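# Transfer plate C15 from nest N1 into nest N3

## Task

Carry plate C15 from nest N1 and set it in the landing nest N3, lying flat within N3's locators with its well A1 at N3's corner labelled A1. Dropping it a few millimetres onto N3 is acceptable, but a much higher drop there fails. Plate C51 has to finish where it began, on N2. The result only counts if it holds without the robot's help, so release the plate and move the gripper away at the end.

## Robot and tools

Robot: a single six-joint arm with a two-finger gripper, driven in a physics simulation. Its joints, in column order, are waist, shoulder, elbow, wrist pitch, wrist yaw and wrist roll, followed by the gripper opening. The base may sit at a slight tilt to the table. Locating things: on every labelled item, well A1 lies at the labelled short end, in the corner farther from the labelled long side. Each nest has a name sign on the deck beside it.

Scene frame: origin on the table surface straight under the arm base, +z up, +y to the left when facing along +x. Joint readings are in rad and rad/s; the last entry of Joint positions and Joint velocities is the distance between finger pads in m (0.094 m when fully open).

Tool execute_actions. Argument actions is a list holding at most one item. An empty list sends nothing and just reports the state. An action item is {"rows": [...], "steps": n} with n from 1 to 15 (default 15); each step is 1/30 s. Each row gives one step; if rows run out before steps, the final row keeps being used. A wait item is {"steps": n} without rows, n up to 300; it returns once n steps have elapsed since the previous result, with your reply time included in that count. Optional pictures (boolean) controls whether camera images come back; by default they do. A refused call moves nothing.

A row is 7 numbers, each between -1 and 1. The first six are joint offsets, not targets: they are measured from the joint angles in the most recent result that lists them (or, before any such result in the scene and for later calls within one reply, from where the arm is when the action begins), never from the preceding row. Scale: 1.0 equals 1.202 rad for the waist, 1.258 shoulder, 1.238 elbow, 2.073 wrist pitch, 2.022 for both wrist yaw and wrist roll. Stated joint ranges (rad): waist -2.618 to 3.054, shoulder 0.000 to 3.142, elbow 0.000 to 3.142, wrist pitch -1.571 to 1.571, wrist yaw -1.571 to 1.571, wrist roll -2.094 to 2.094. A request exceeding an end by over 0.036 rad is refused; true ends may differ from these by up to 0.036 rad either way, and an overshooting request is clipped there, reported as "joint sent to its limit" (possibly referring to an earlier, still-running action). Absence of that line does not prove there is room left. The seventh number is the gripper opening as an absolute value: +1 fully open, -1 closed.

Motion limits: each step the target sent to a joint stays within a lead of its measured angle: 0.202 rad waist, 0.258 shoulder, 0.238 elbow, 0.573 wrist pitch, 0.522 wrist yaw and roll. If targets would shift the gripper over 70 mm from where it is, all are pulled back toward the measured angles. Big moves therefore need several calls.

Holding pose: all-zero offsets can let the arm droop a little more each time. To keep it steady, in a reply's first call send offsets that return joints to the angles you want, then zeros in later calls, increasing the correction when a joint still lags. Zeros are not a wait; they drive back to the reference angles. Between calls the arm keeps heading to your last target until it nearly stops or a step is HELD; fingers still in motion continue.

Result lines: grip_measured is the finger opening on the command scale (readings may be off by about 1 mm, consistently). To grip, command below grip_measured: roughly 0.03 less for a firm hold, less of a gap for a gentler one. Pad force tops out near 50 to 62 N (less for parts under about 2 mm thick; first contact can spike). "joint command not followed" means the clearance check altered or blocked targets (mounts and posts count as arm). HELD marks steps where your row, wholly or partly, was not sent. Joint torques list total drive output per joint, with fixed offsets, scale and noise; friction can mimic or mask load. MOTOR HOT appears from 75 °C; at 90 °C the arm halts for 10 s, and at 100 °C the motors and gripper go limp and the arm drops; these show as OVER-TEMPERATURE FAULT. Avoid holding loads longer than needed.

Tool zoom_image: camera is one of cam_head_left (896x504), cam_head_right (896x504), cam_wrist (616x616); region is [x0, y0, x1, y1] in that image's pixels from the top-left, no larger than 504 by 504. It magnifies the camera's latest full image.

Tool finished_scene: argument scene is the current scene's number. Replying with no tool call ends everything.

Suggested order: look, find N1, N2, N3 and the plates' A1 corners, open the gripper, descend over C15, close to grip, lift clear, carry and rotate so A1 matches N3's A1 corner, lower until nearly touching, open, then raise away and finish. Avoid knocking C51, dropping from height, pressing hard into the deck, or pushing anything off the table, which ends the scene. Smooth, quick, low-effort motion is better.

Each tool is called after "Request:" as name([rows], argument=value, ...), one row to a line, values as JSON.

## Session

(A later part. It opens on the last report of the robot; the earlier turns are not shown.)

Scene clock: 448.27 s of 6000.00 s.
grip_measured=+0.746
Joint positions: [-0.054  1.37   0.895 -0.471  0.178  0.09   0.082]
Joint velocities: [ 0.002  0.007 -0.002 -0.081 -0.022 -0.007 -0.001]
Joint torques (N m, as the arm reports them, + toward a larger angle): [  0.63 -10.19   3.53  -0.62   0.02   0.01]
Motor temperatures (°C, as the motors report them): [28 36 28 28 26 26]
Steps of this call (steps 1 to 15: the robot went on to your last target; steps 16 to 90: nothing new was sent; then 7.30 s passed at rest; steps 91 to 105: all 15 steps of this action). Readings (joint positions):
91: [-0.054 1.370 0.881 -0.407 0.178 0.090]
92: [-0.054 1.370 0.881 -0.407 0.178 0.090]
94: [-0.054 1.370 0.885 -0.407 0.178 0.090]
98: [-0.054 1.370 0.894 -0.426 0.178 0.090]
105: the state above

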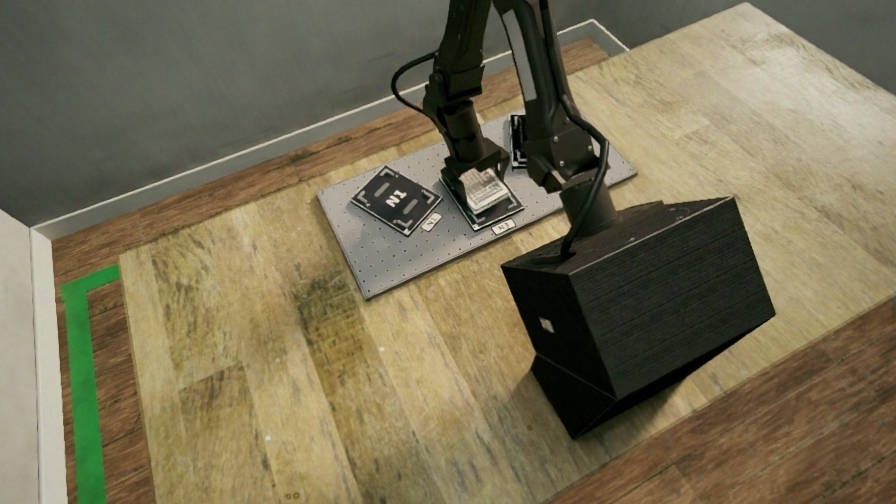

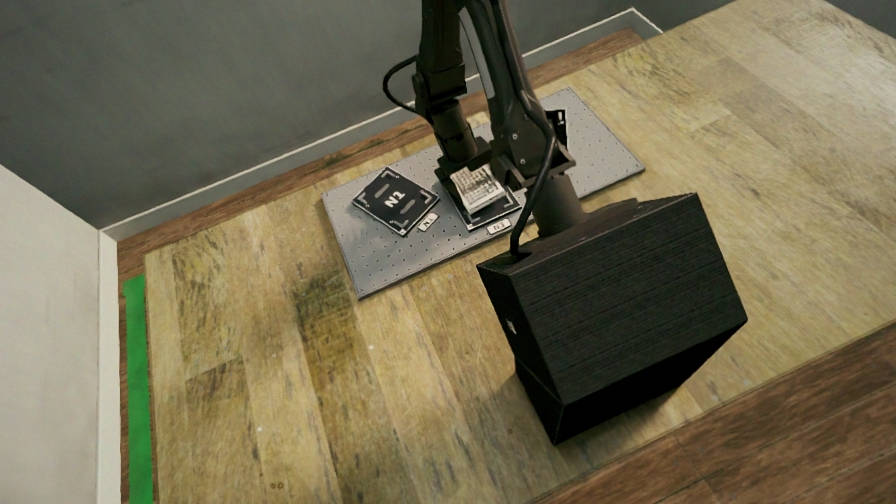

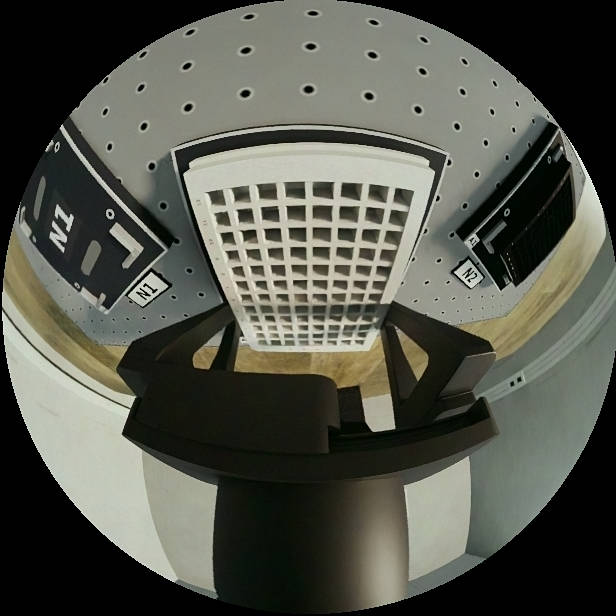

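Request:
execute_actions([
  {"rows":[[0,-0.015,0,0,0,0,0.7],[0,-0.03,0,0,0,0,0.7],[0,-0.04,0,0,0,0,0.7],[0,-0.04,-0.01,0,0,0,0.7],[0,-0.04,-0.02,0,0,0,0.7],[0,-0.04,-0.03,0,0,0,0.7],[0,-0.04,-0.04,0,0,0,0.7]]},
])

Request:
zoom_image(camera="cam_head_left", region=[430, 140, 540, 240])

Scene clock: 461.83 s of 6000.00 s.
grip_measured=+0.746
Joint positions: [-0.054  1.335  0.857 -0.472  0.178  0.09   0.082]
Joint velocities: [-0.007 -0.007 -0.007  0.007 -0.051  0.066 -0.001]
Joint torques (N m, as the arm reports them, + toward a larger angle): [  0.43 -10.09   1.17  -0.51   0.     0.02]
Motor temperatures (°C, as the motors report them): [28 37 28 28 26 26]
Steps of this call (steps 1 to 15: the robot went on to your last target; steps 16 to 90: nothing new was sent; then 10.07 s passed at rest; steps 91 to 105: all 15 steps of this action). Readings (joint positions):
91: [-0.054 1.370 0.895 -0.480 0.178 0.090]
92: [-0.054 1.368 0.895 -0.480 0.178 0.090]
94: [-0.054 1.359 0.895 -0.480 0.178 0.090]
98: [-0.054 1.336 0.881 -0.472 0.178 0.090]
105: the state above

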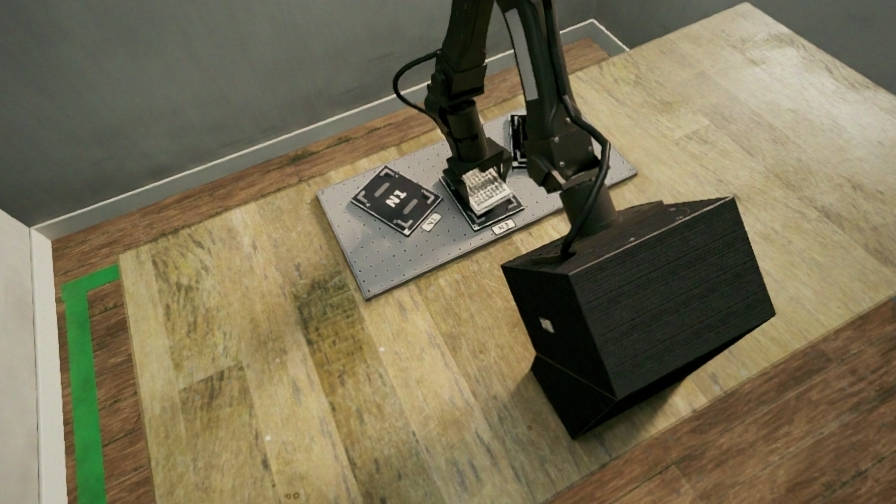

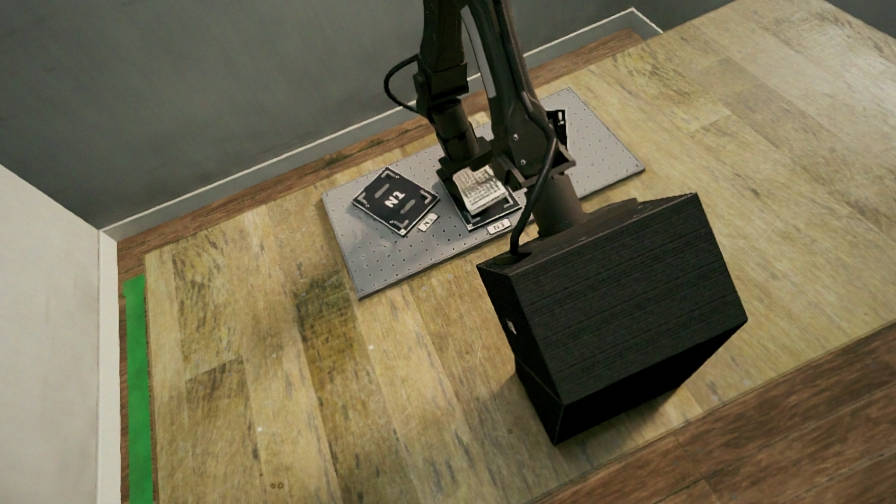

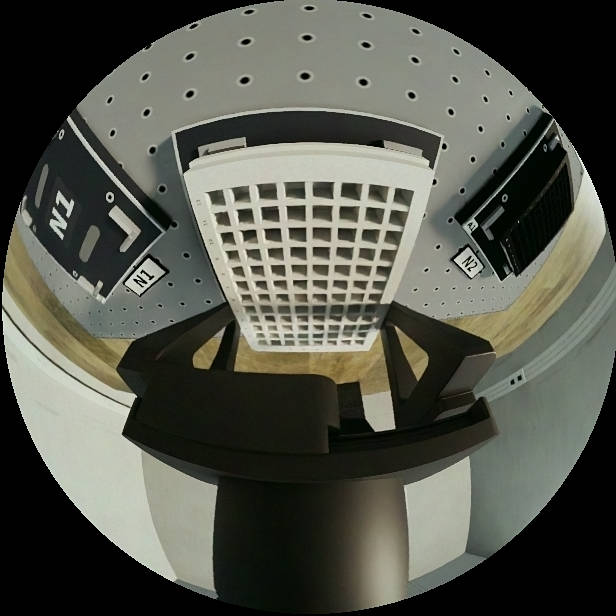

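Region (430, 140, 540, 240) of cam_head_left's 896x504 image, scaled by 4.582, with more detail than that image has; it fills the top 458 rows of this view, and the rest is white.

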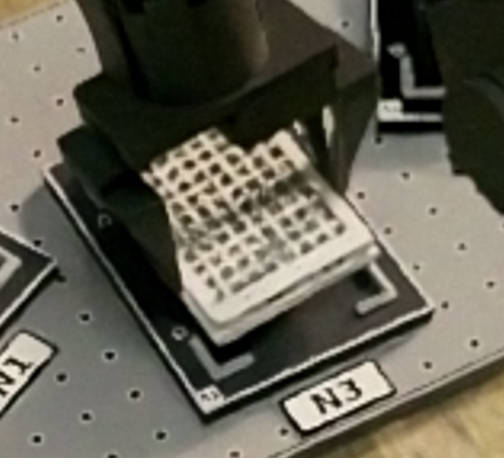

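Request:
execute_actions([
  {"rows":[[0,0.008,0,0.004,0,0,0.7],[0,0.016,-0.004,0.009,0,0,0.7],[0,0.024,-0.008,0.015,0,0,0.7]]},
])

Request:
zoom_image(camera="cam_head_left", region=[430, 140, 540, 240])

Request:
zoom_image(camera="cam_wrist", region=[140, 80, 480, 260])

Scene clock: 476.27 s of 6000.00 s.
grip_measured=+0.746
Joint positions: [-0.054  1.362  0.857 -0.457  0.178  0.09   0.082]
Joint velocities: [ 0.007  0.027 -0.012 -0.051 -0.022  0.081 -0.001]
Joint torques (N m, as the arm reports them, + toward a larger angle): [ 0.62 -8.48  1.14 -0.41  0.01 -0.01]
Motor temperatures (°C, as the motors report them): [28 38 28 28 26 26]
Steps of this call (steps 1 to 15: the robot went on to your last target; steps 16 to 90: nothing new was sent; then 10.93 s passed at rest; steps 91 to 105: all 15 steps of this action). Readings (joint positions):
91: [-0.054 1.335 0.857 -0.472 0.178 0.090]
92: [-0.054 1.336 0.857 -0.471 0.178 0.090]
94: [-0.054 1.346 0.857 -0.464 0.178 0.090]
98: [-0.054 1.362 0.857 -0.459 0.178 0.090]
105: the state above

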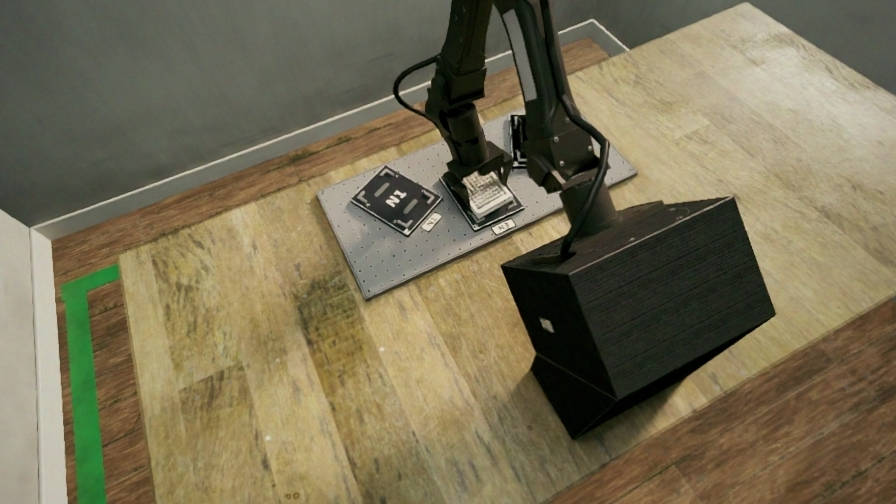

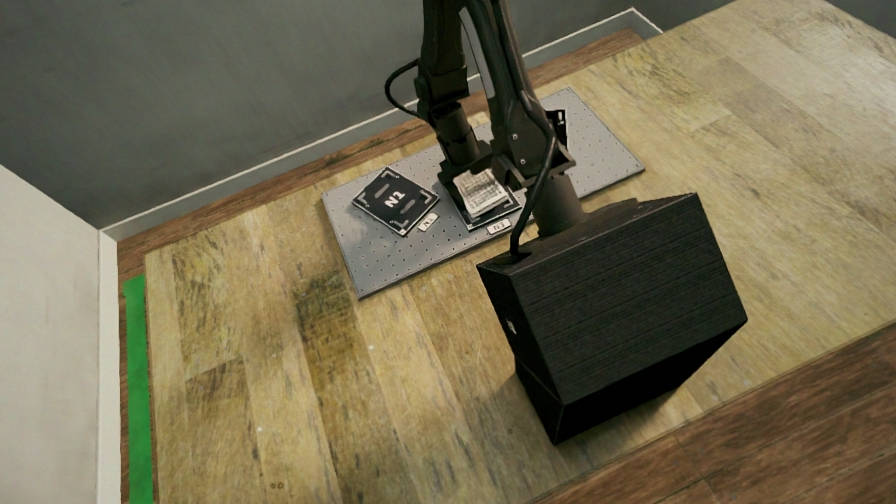

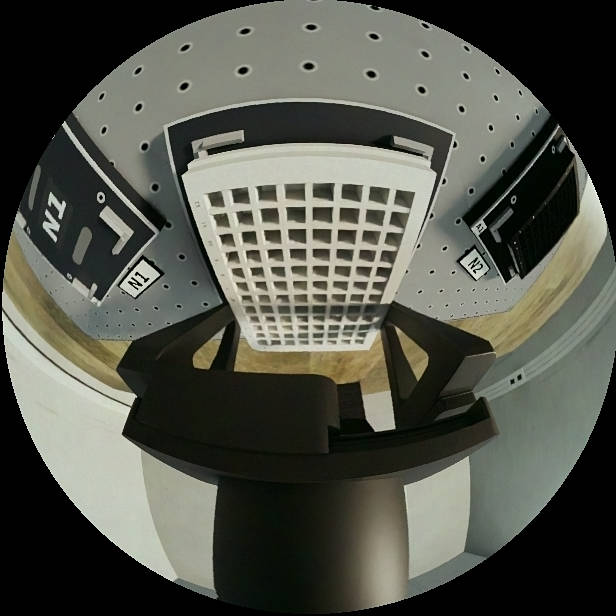

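Region (430, 140, 540, 240) of cam_head_left's 896x504 image, scaled by 4.582, with more detail than that image has; it fills the top 458 rows of this view, and the rest is white.

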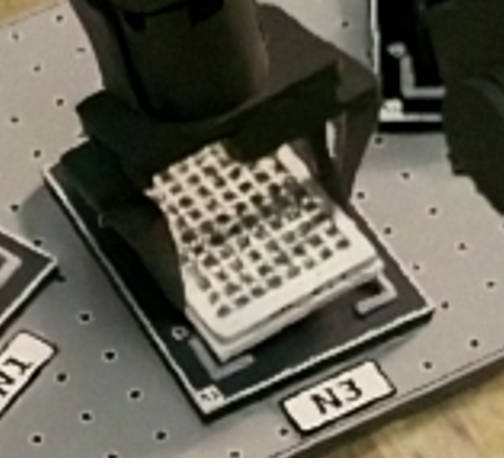

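Region (140, 80, 480, 260) of cam_wrist's 616x616 image, scaled by 1.482, with more detail than that image has; it fills the top 267 rows of this view, and the rest is white.

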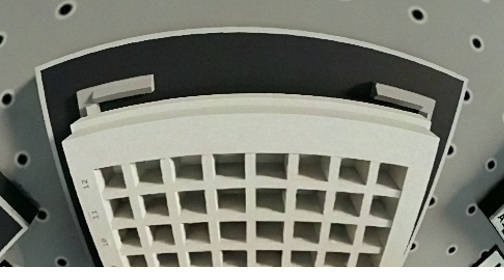

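Request:
execute_actions([
  {"rows":[[0,0,0.01,0,0,0.008,0.7],[0,0,0.018,0,0,0.016,0.7],[0,0.008,0.018,0.003,0,0.016,0.7],[0,0.016,0.018,0.006,0,0.016,0.7],[0,0.022,0.018,0.008,0,0.016,0.7]]},
])

Request:
zoom_image(camera="cam_head_left", region=[430, 140, 540, 240])

Request:
zoom_image(camera="cam_wrist", region=[140, 80, 480, 260])

Scene clock: 487.60 s of 6000.00 s.
grip_measured=+0.746
Joint positions: [-0.054  1.38   0.857 -0.451  0.177  0.108  0.082]
Joint velocities: [-0.017 -0.017  0.007  0.007 -0.022 -0.051  0.001]
Joint torques (N m, as the arm reports them, + toward a larger angle): [ 0.72 -7.91  3.45 -0.48  0.03  0.1 ]
Motor temperatures (°C, as the motors report them): [28 37 28 28 26 26]
Steps of this call (steps 1 to 15: the robot went on to your last target; steps 16 to 90: nothing new was sent; then 7.83 s passed at rest; steps 91 to 105: all 15 steps of this action). Readings (joint positions):
91: [-0.054 1.362 0.857 -0.456 0.178 0.091]
92: [-0.054 1.362 0.857 -0.456 0.178 0.094]
94: [-0.054 1.364 0.857 -0.456 0.178 0.102]
98: [-0.054 1.379 0.857 -0.451 0.177 0.108]
105: the state above

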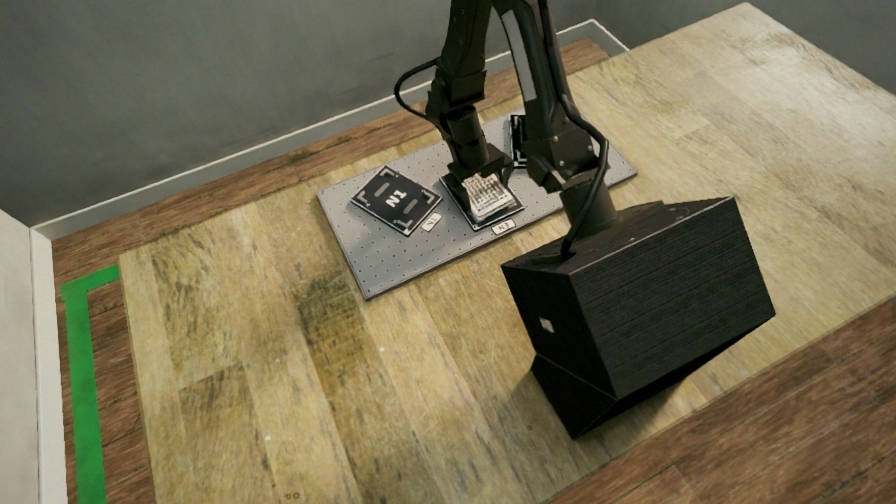

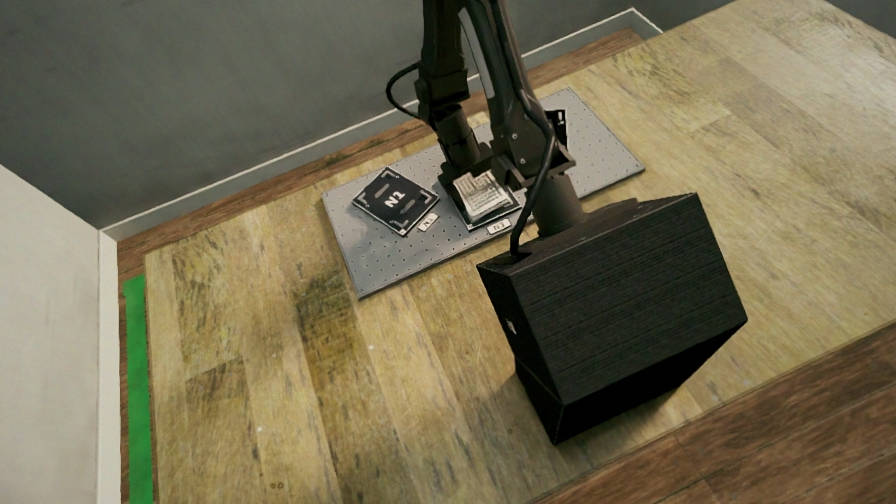

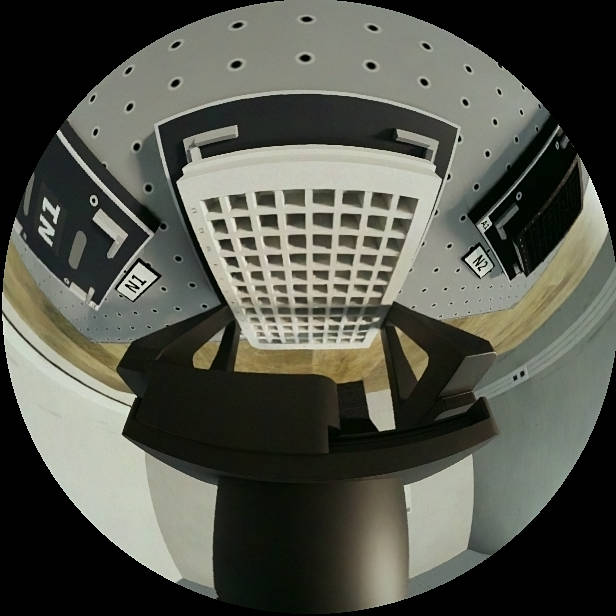

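Region (430, 140, 540, 240) of cam_head_left's 896x504 image, scaled by 4.582, with more detail than that image has; it fills the top 458 rows of this view, and the rest is white.

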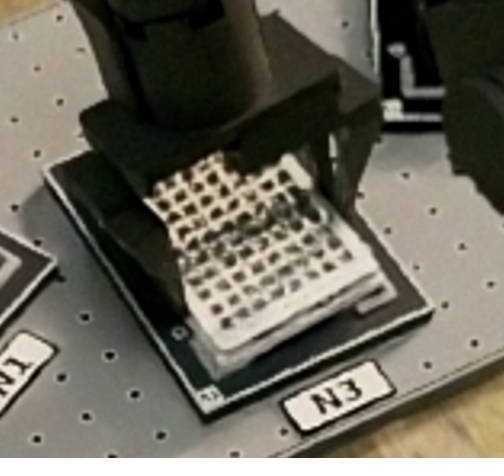

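Region (140, 80, 480, 260) of cam_wrist's 616x616 image, scaled by 1.482, with more detail than that image has; it fills the top 267 rows of this view, and the rest is white.

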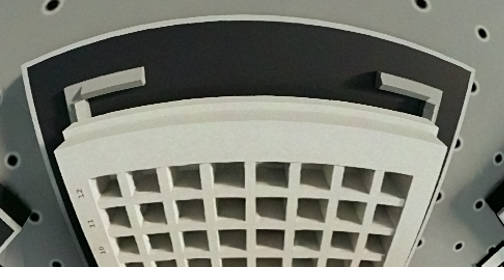

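Request:
execute_actions([
  {"rows":[[0,0,0.015,0,0,0,0.7],[0,0,0.025,0,0,0,0.7],[0,0,0.035,-0.005,0,0,0.7],[0,0,0.042,-0.015,0,0,0.7]]},
])

Request:
zoom_image(camera="cam_head_left", region=[430, 140, 540, 240])

Request:
zoom_image(camera="cam_wrist", region=[140, 80, 480, 260])

Scene clock: 504.33 s of 6000.00 s.
grip_measured=+0.746
Joint positions: [-0.054  1.38   0.889 -0.469  0.175  0.107  0.082]
Joint velocities: [ 0.002 -0.007  0.012  0.022 -0.066  0.007 -0.   ]
Joint torques (N m, as the arm reports them, + toward a larger angle): [ 0.59 -8.81  3.54 -0.7   0.01  0.05]
Motor temperatures (°C, as the motors report them): [28 37 28 28 26 26]
Steps of this call (steps 1 to 15: the robot went on to your last target; steps 16 to 90: nothing new was sent; then 13.23 s passed at rest; steps 91 to 105: all 15 steps of this action). Readings (joint positions):
91: [-0.054 1.380 0.857 -0.452 0.177 0.108]
92: [-0.054 1.380 0.859 -0.453 0.177 0.108]
94: [-0.054 1.380 0.867 -0.463 0.176 0.108]
98: [-0.054 1.380 0.887 -0.469 0.176 0.107]
105: the state above

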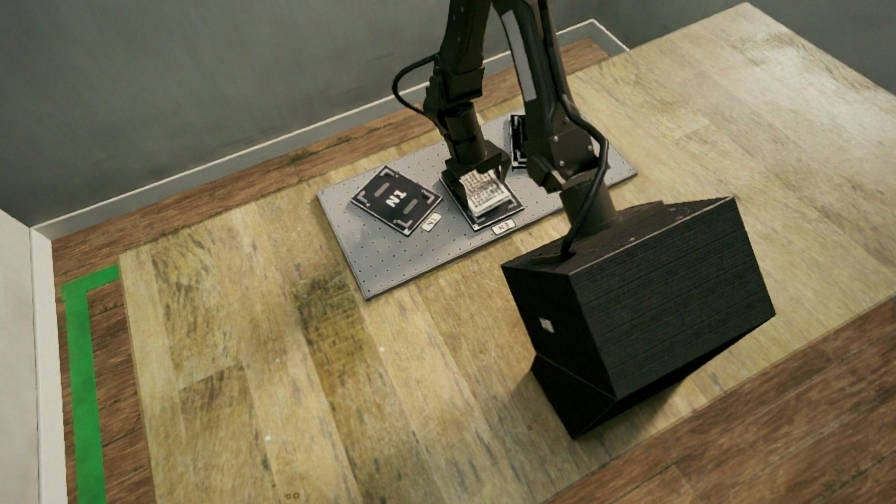

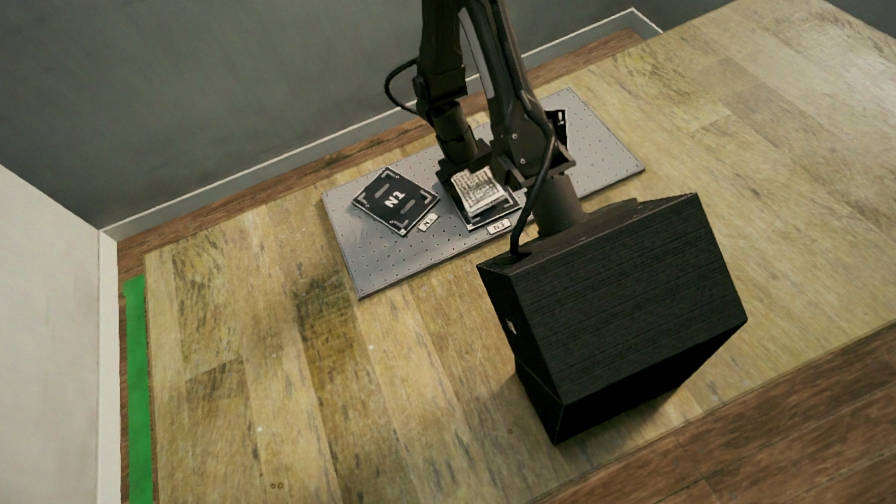

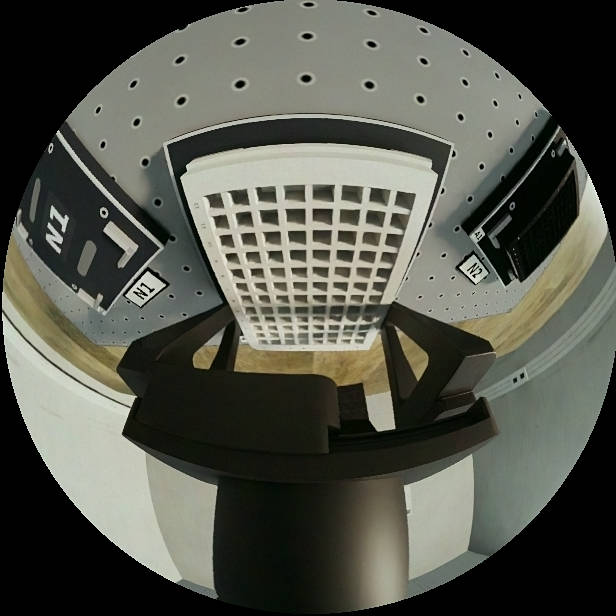

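Region (430, 140, 540, 240) of cam_head_left's 896x504 image, scaled by 4.582, with more detail than that image has; it fills the top 458 rows of this view, and the rest is white.

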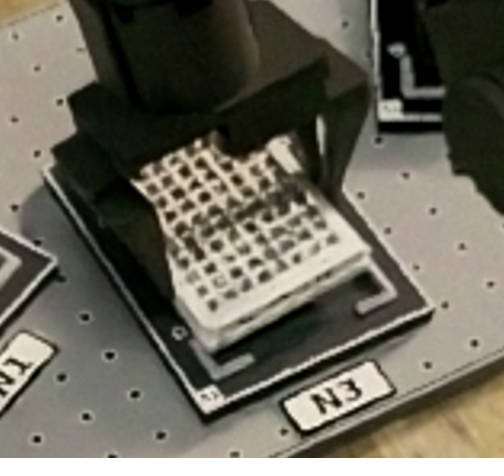

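Region (140, 80, 480, 260) of cam_wrist's 616x616 image, scaled by 1.482, with more detail than that image has; it fills the top 267 rows of this view, and the rest is white.

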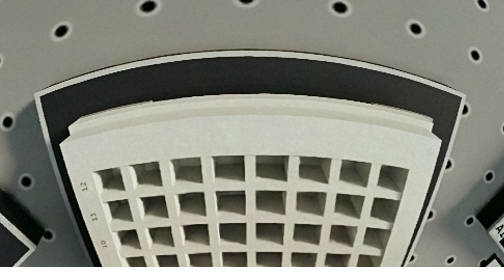

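Request:
execute_actions([
  {"rows":[[0,-0.01,0,0,0,0,0.7],[0,-0.018,0,0,0,0,0.7],[0,-0.018,0,0,0,0,0.7],[0,-0.018,0,0,0,0,0.7],[0,-0.018,0,-0.008,0,0,0.7],[0,-0.018,0,-0.014,0,0,0.7],[0,-0.018,0,-0.02,0,0,0.7]]},
])

Request:
zoom_image(camera="cam_head_left", region=[430, 140, 540, 240])

Request:
zoom_image(camera="cam_wrist", region=[140, 80, 480, 260])

Scene clock: 517.53 s of 6000.00 s.
grip_measured=+0.746
Joint positions: [-0.054  1.38   0.889 -0.48   0.175  0.107  0.082]
Joint velocities: [-0.012  0.002 -0.007 -0.037  0.037 -0.095  0.   ]
Joint torques (N m, as the arm reports them, + toward a larger angle): [  0.5  -10.99   2.2   -0.85   0.02  -0.04]
Motor temperatures (°C, as the motors report them): [28 37 29 28 26 26]
Steps of this call (steps 1 to 15: the robot went on to your last target; steps 16 to 90: nothing new was sent; then 9.70 s passed at rest; steps 91 to 105: all 15 steps of this action). Readings (joint positions):
91: [-0.054 1.380 0.889 -0.469 0.175 0.107]
92: [-0.054 1.380 0.889 -0.469 0.175 0.107]
94: [-0.054 1.380 0.889 -0.469 0.175 0.107]
98: [-0.054 1.380 0.889 -0.477 0.175 0.107]
105: the state above

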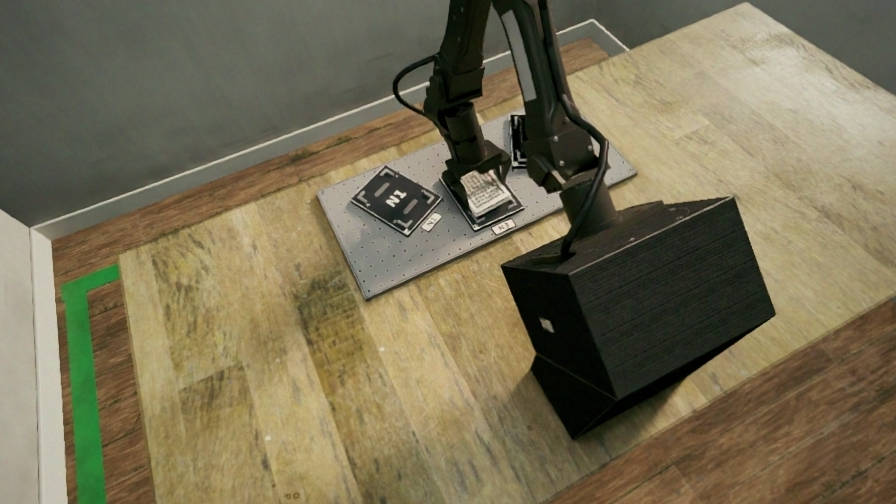

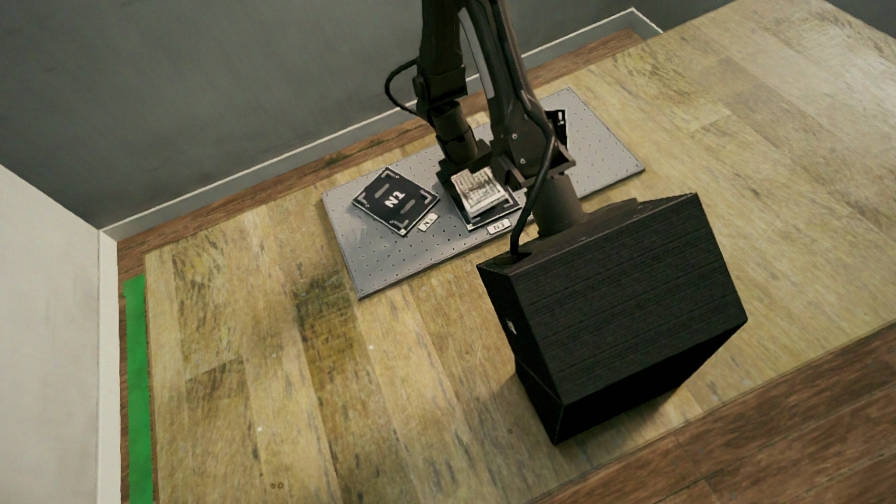

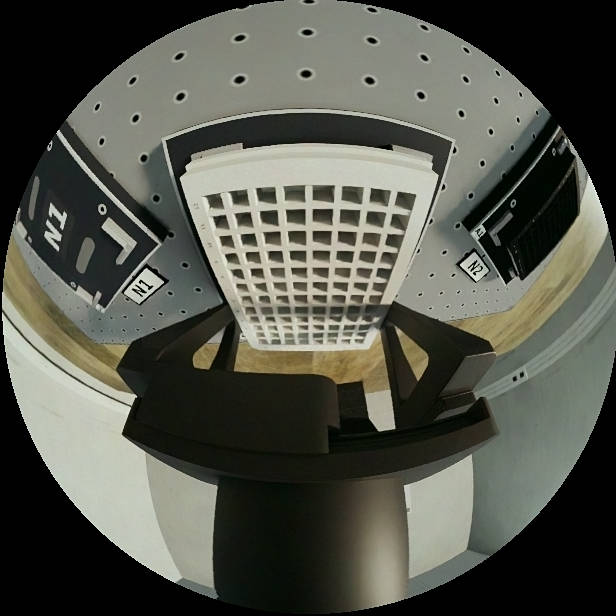

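Region (430, 140, 540, 240) of cam_head_left's 896x504 image, scaled by 4.582, with more detail than that image has; it fills the top 458 rows of this view, and the rest is white.

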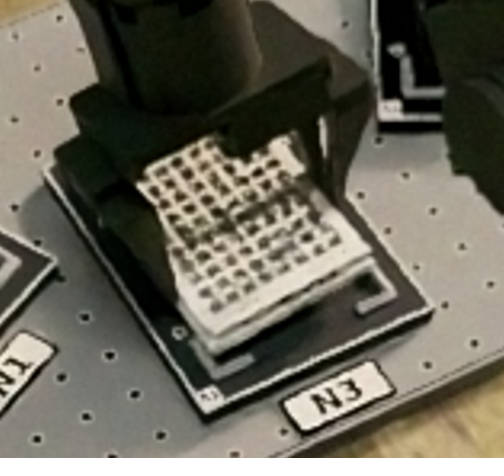

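Region (140, 80, 480, 260) of cam_wrist's 616x616 image, scaled by 1.482, with more detail than that image has; it fills the top 267 rows of this view, and the rest is white.

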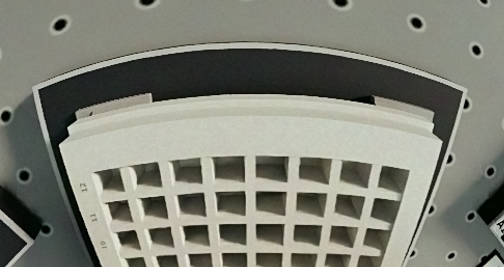

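Request:
execute_actions([
  {"rows":[[0,-0.015,0,-0.006,0,0,0.7],[0,-0.015,0,-0.012,0,0,0.7]]},
])

Request:
zoom_image(camera="cam_head_left", region=[430, 140, 540, 240])

Request:
zoom_image(camera="cam_wrist", region=[140, 80, 480, 260])

Scene clock: 523.73 s of 6000.00 s.
grip_measured=+0.746
Joint positions: [-0.054  1.38   0.889 -0.48   0.175  0.107  0.082]
Joint velocities: [-0.002  0.002 -0.017  0.022 -0.022  0.007 -0.   ]
Joint torques (N m, as the arm reports them, + toward a larger angle): [  0.68 -10.58   1.97  -0.81   0.     0.  ]
Motor temperatures (°C, as the motors report them): [28 38 28 28 26 26]
Steps of this call (steps 1 to 15: the robot went on to your last target; steps 16 to 90: nothing new was sent; then 2.70 s passed at rest; steps 91 to 105: all 15 steps of this action). Readings (joint positions):
91: [-0.054 1.380 0.889 -0.480 0.175 0.107]
92: [-0.054 1.380 0.889 -0.480 0.175 0.107]
94: [-0.054 1.380 0.889 -0.480 0.175 0.107]
98: [-0.054 1.380 0.889 -0.480 0.175 0.107]
105: the state above

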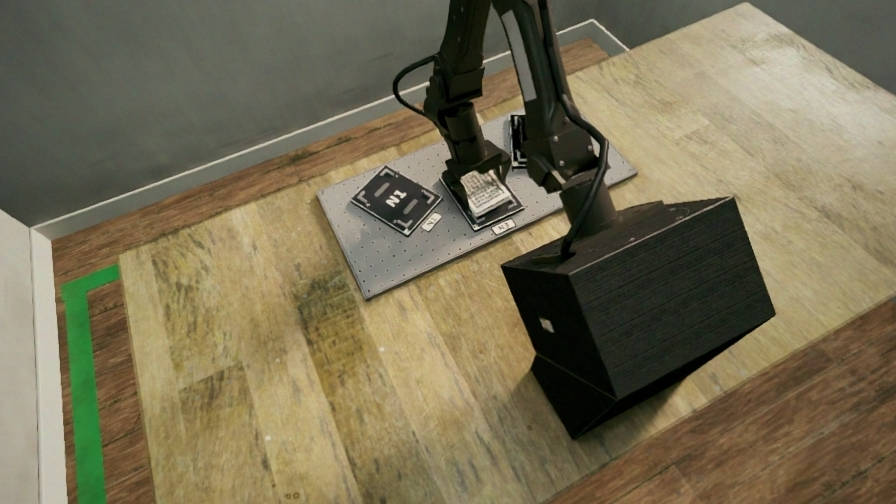

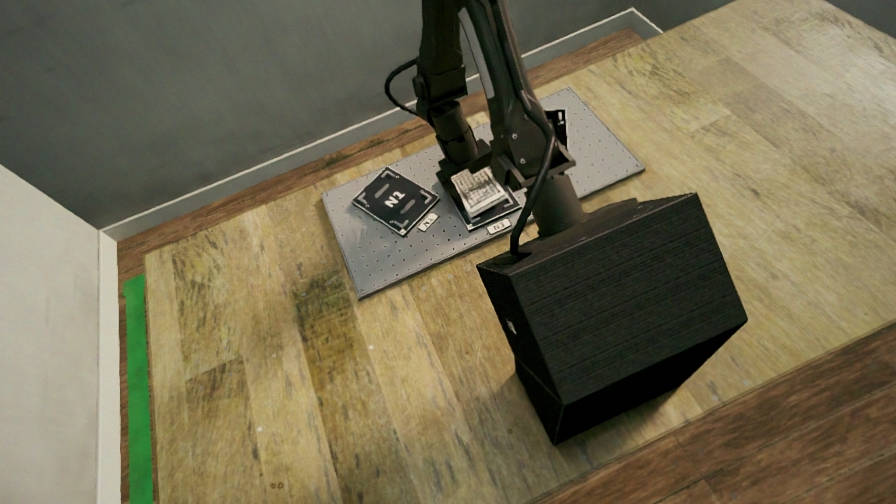

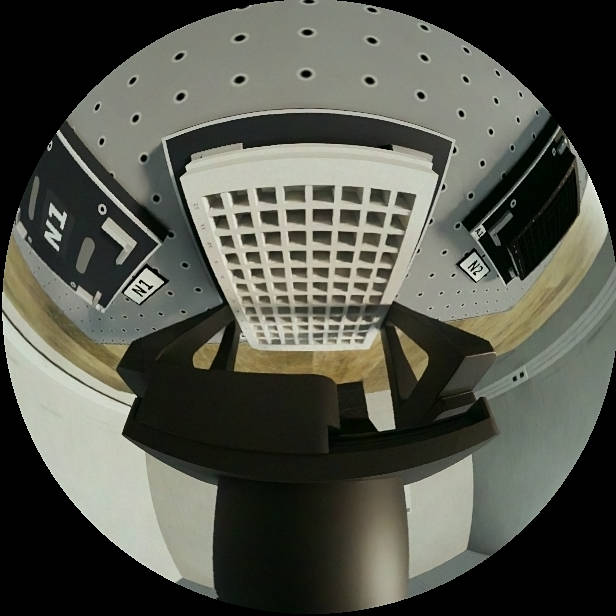

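Region (430, 140, 540, 240) of cam_head_left's 896x504 image, scaled by 4.582, with more detail than that image has; it fills the top 458 rows of this view, and the rest is white.

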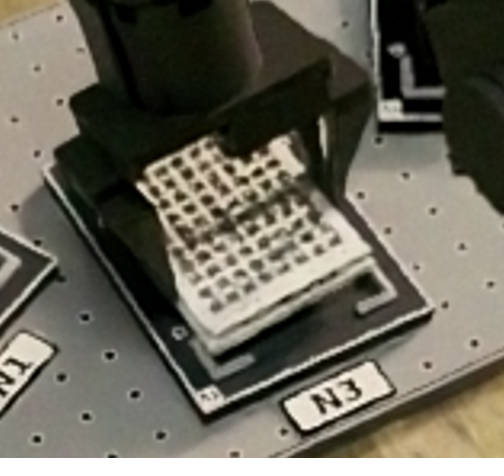

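Region (140, 80, 480, 260) of cam_wrist's 616x616 image, scaled by 1.482, with more detail than that image has; it fills the top 267 rows of this view, and the rest is white.

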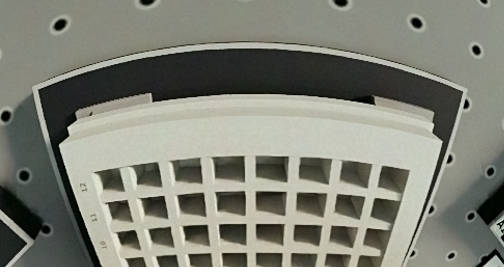

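Request:
execute_actions([
  {"rows":[[0,-0.015,0,0,0,0,0.7],[0,-0.025,0,0,0,0,0.7],[0,-0.03,0,0,0,0,0.7],[0,-0.03,0,0,0,0,0.7],[0,-0.03,0,-0.008,0,0,0.7],[0,-0.03,0,-0.016,0,0,0.7]]},
])

Request:
zoom_image(camera="cam_head_left", region=[430, 140, 540, 240])

Request:
zoom_image(camera="cam_wrist", region=[140, 80, 480, 260])

Scene clock: 532.37 s of 6000.00 s.
grip_measured=+0.746
Joint positions: [-0.054  1.362  0.889 -0.498  0.175  0.107  0.082]
Joint velocities: [-0.007 -0.017 -0.007  0.037 -0.051  0.051 -0.   ]
Joint torques (N m, as the arm reports them, + toward a larger angle): [  0.47 -10.72   2.09  -0.66   0.     0.03]
Motor temperatures (°C, as the motors report them): [28 38 28 28 26 26]
Steps of this call (steps 1 to 15: the robot went on to your last target; steps 16 to 90: nothing new was sent; then 5.13 s passed at rest; steps 91 to 105: all 15 steps of this action). Readings (joint positions):
91: [-0.054 1.380 0.889 -0.479 0.175 0.107]
92: [-0.054 1.378 0.889 -0.479 0.175 0.107]
94: [-0.054 1.372 0.889 -0.479 0.175 0.107]
98: [-0.054 1.362 0.889 -0.486 0.175 0.107]
105: the state above

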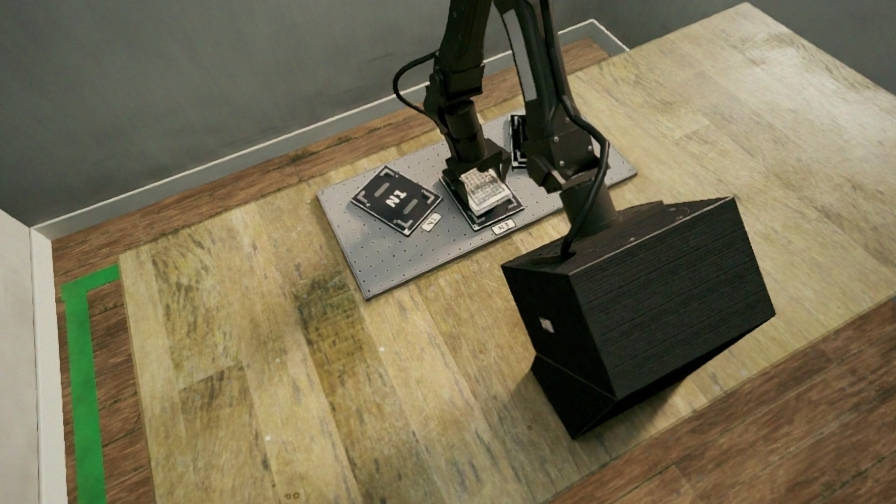

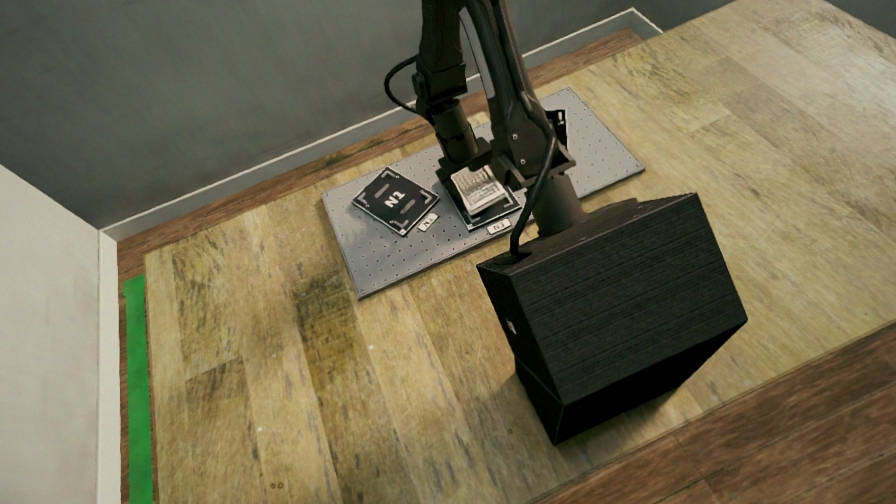

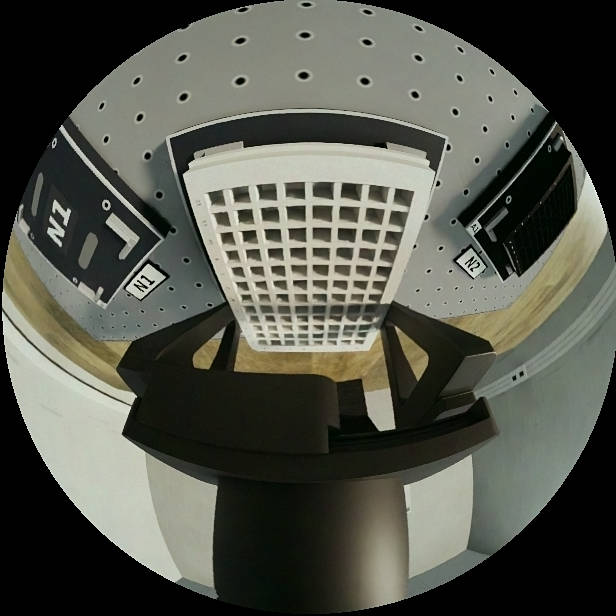

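Region (430, 140, 540, 240) of cam_head_left's 896x504 image, scaled by 4.582, with more detail than that image has; it fills the top 458 rows of this view, and the rest is white.

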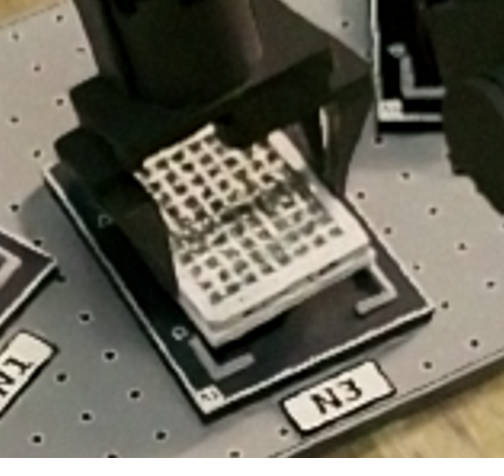

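Region (140, 80, 480, 260) of cam_wrist's 616x616 image, scaled by 1.482, with more detail than that image has; it fills the top 267 rows of this view, and the rest is white.

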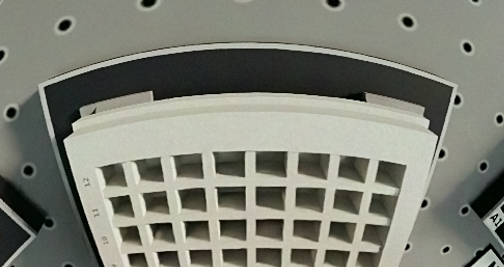

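Request:
execute_actions([
  {"rows":[[0,0.008,0,0,0,0,0.7],[0,0.016,0,0.003,0,0,0.7],[0,0.02,0,0.006,0,0,0.7]]},
])

Request:
zoom_image(camera="cam_head_left", region=[430, 140, 540, 240])

Request:
zoom_image(camera="cam_wrist", region=[140, 80, 480, 260])

Scene clock: 546.77 s of 6000.00 s.
grip_measured=+0.746
Joint positions: [-0.054  1.382  0.889 -0.496  0.175  0.107  0.082]
Joint velocities: [-0.002  0.002 -0.007  0.022 -0.007 -0.022  0.   ]
Joint torques (N m, as the arm reports them, + toward a larger angle): [ 0.61 -8.58  2.   -0.47 -0.05  0.01]
Motor temperatures (°C, as the motors report them): [28 39 28 28 26 26]
Steps of this call (steps 1 to 15: the robot went on to your last target; steps 16 to 90: nothing new was sent; then 10.90 s passed at rest; steps 91 to 105: all 15 steps of this action). Readings (joint positions):
91: [-0.054 1.362 0.889 -0.500 0.175 0.107]
92: [-0.054 1.364 0.889 -0.500 0.175 0.107]
94: [-0.054 1.372 0.889 -0.497 0.175 0.107]
98: [-0.054 1.382 0.889 -0.496 0.175 0.107]
105: the state above

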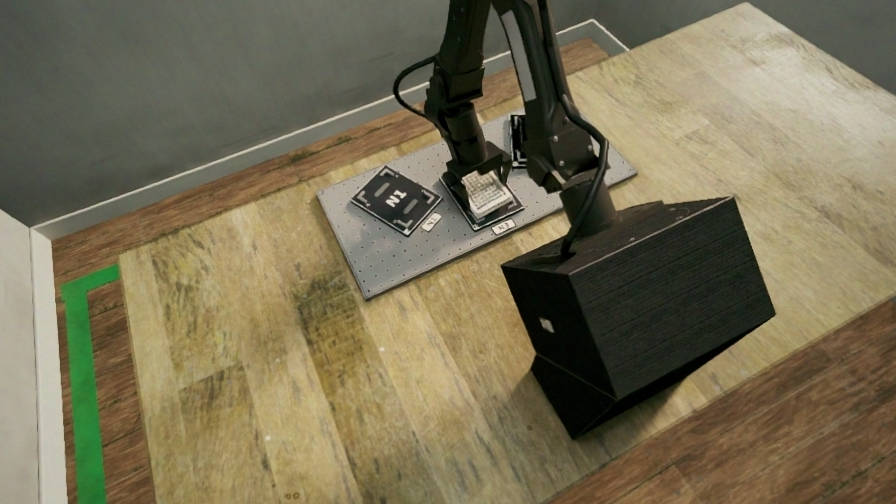

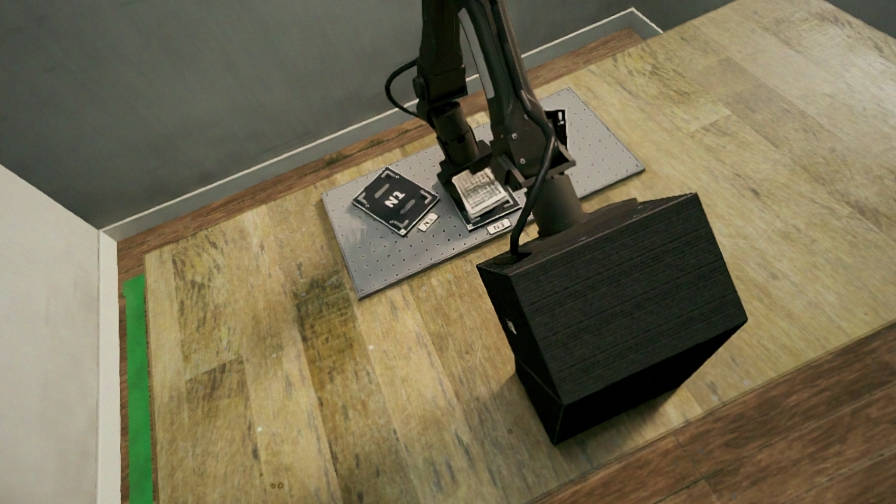

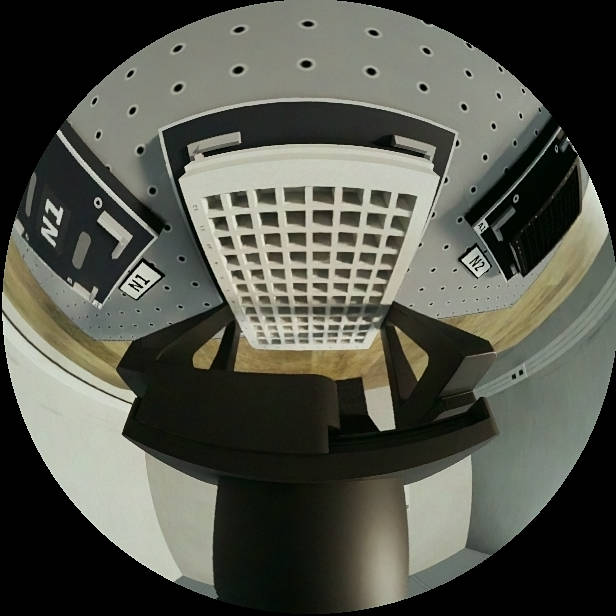

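Region (430, 140, 540, 240) of cam_head_left's 896x504 image, scaled by 4.582, with more detail than that image has; it fills the top 458 rows of this view, and the rest is white.

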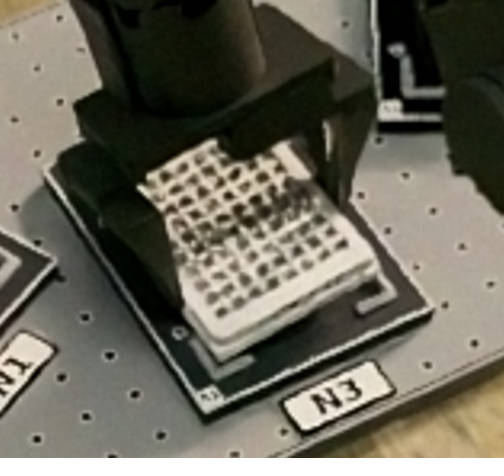

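Region (140, 80, 480, 260) of cam_wrist's 616x616 image, scaled by 1.482, with more detail than that image has; it fills the top 267 rows of this view, and the rest is white.

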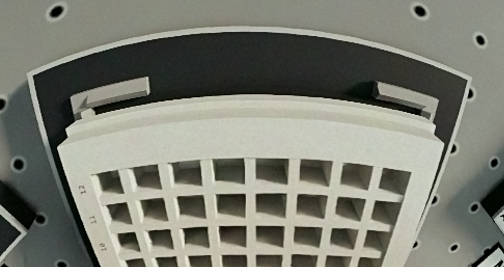

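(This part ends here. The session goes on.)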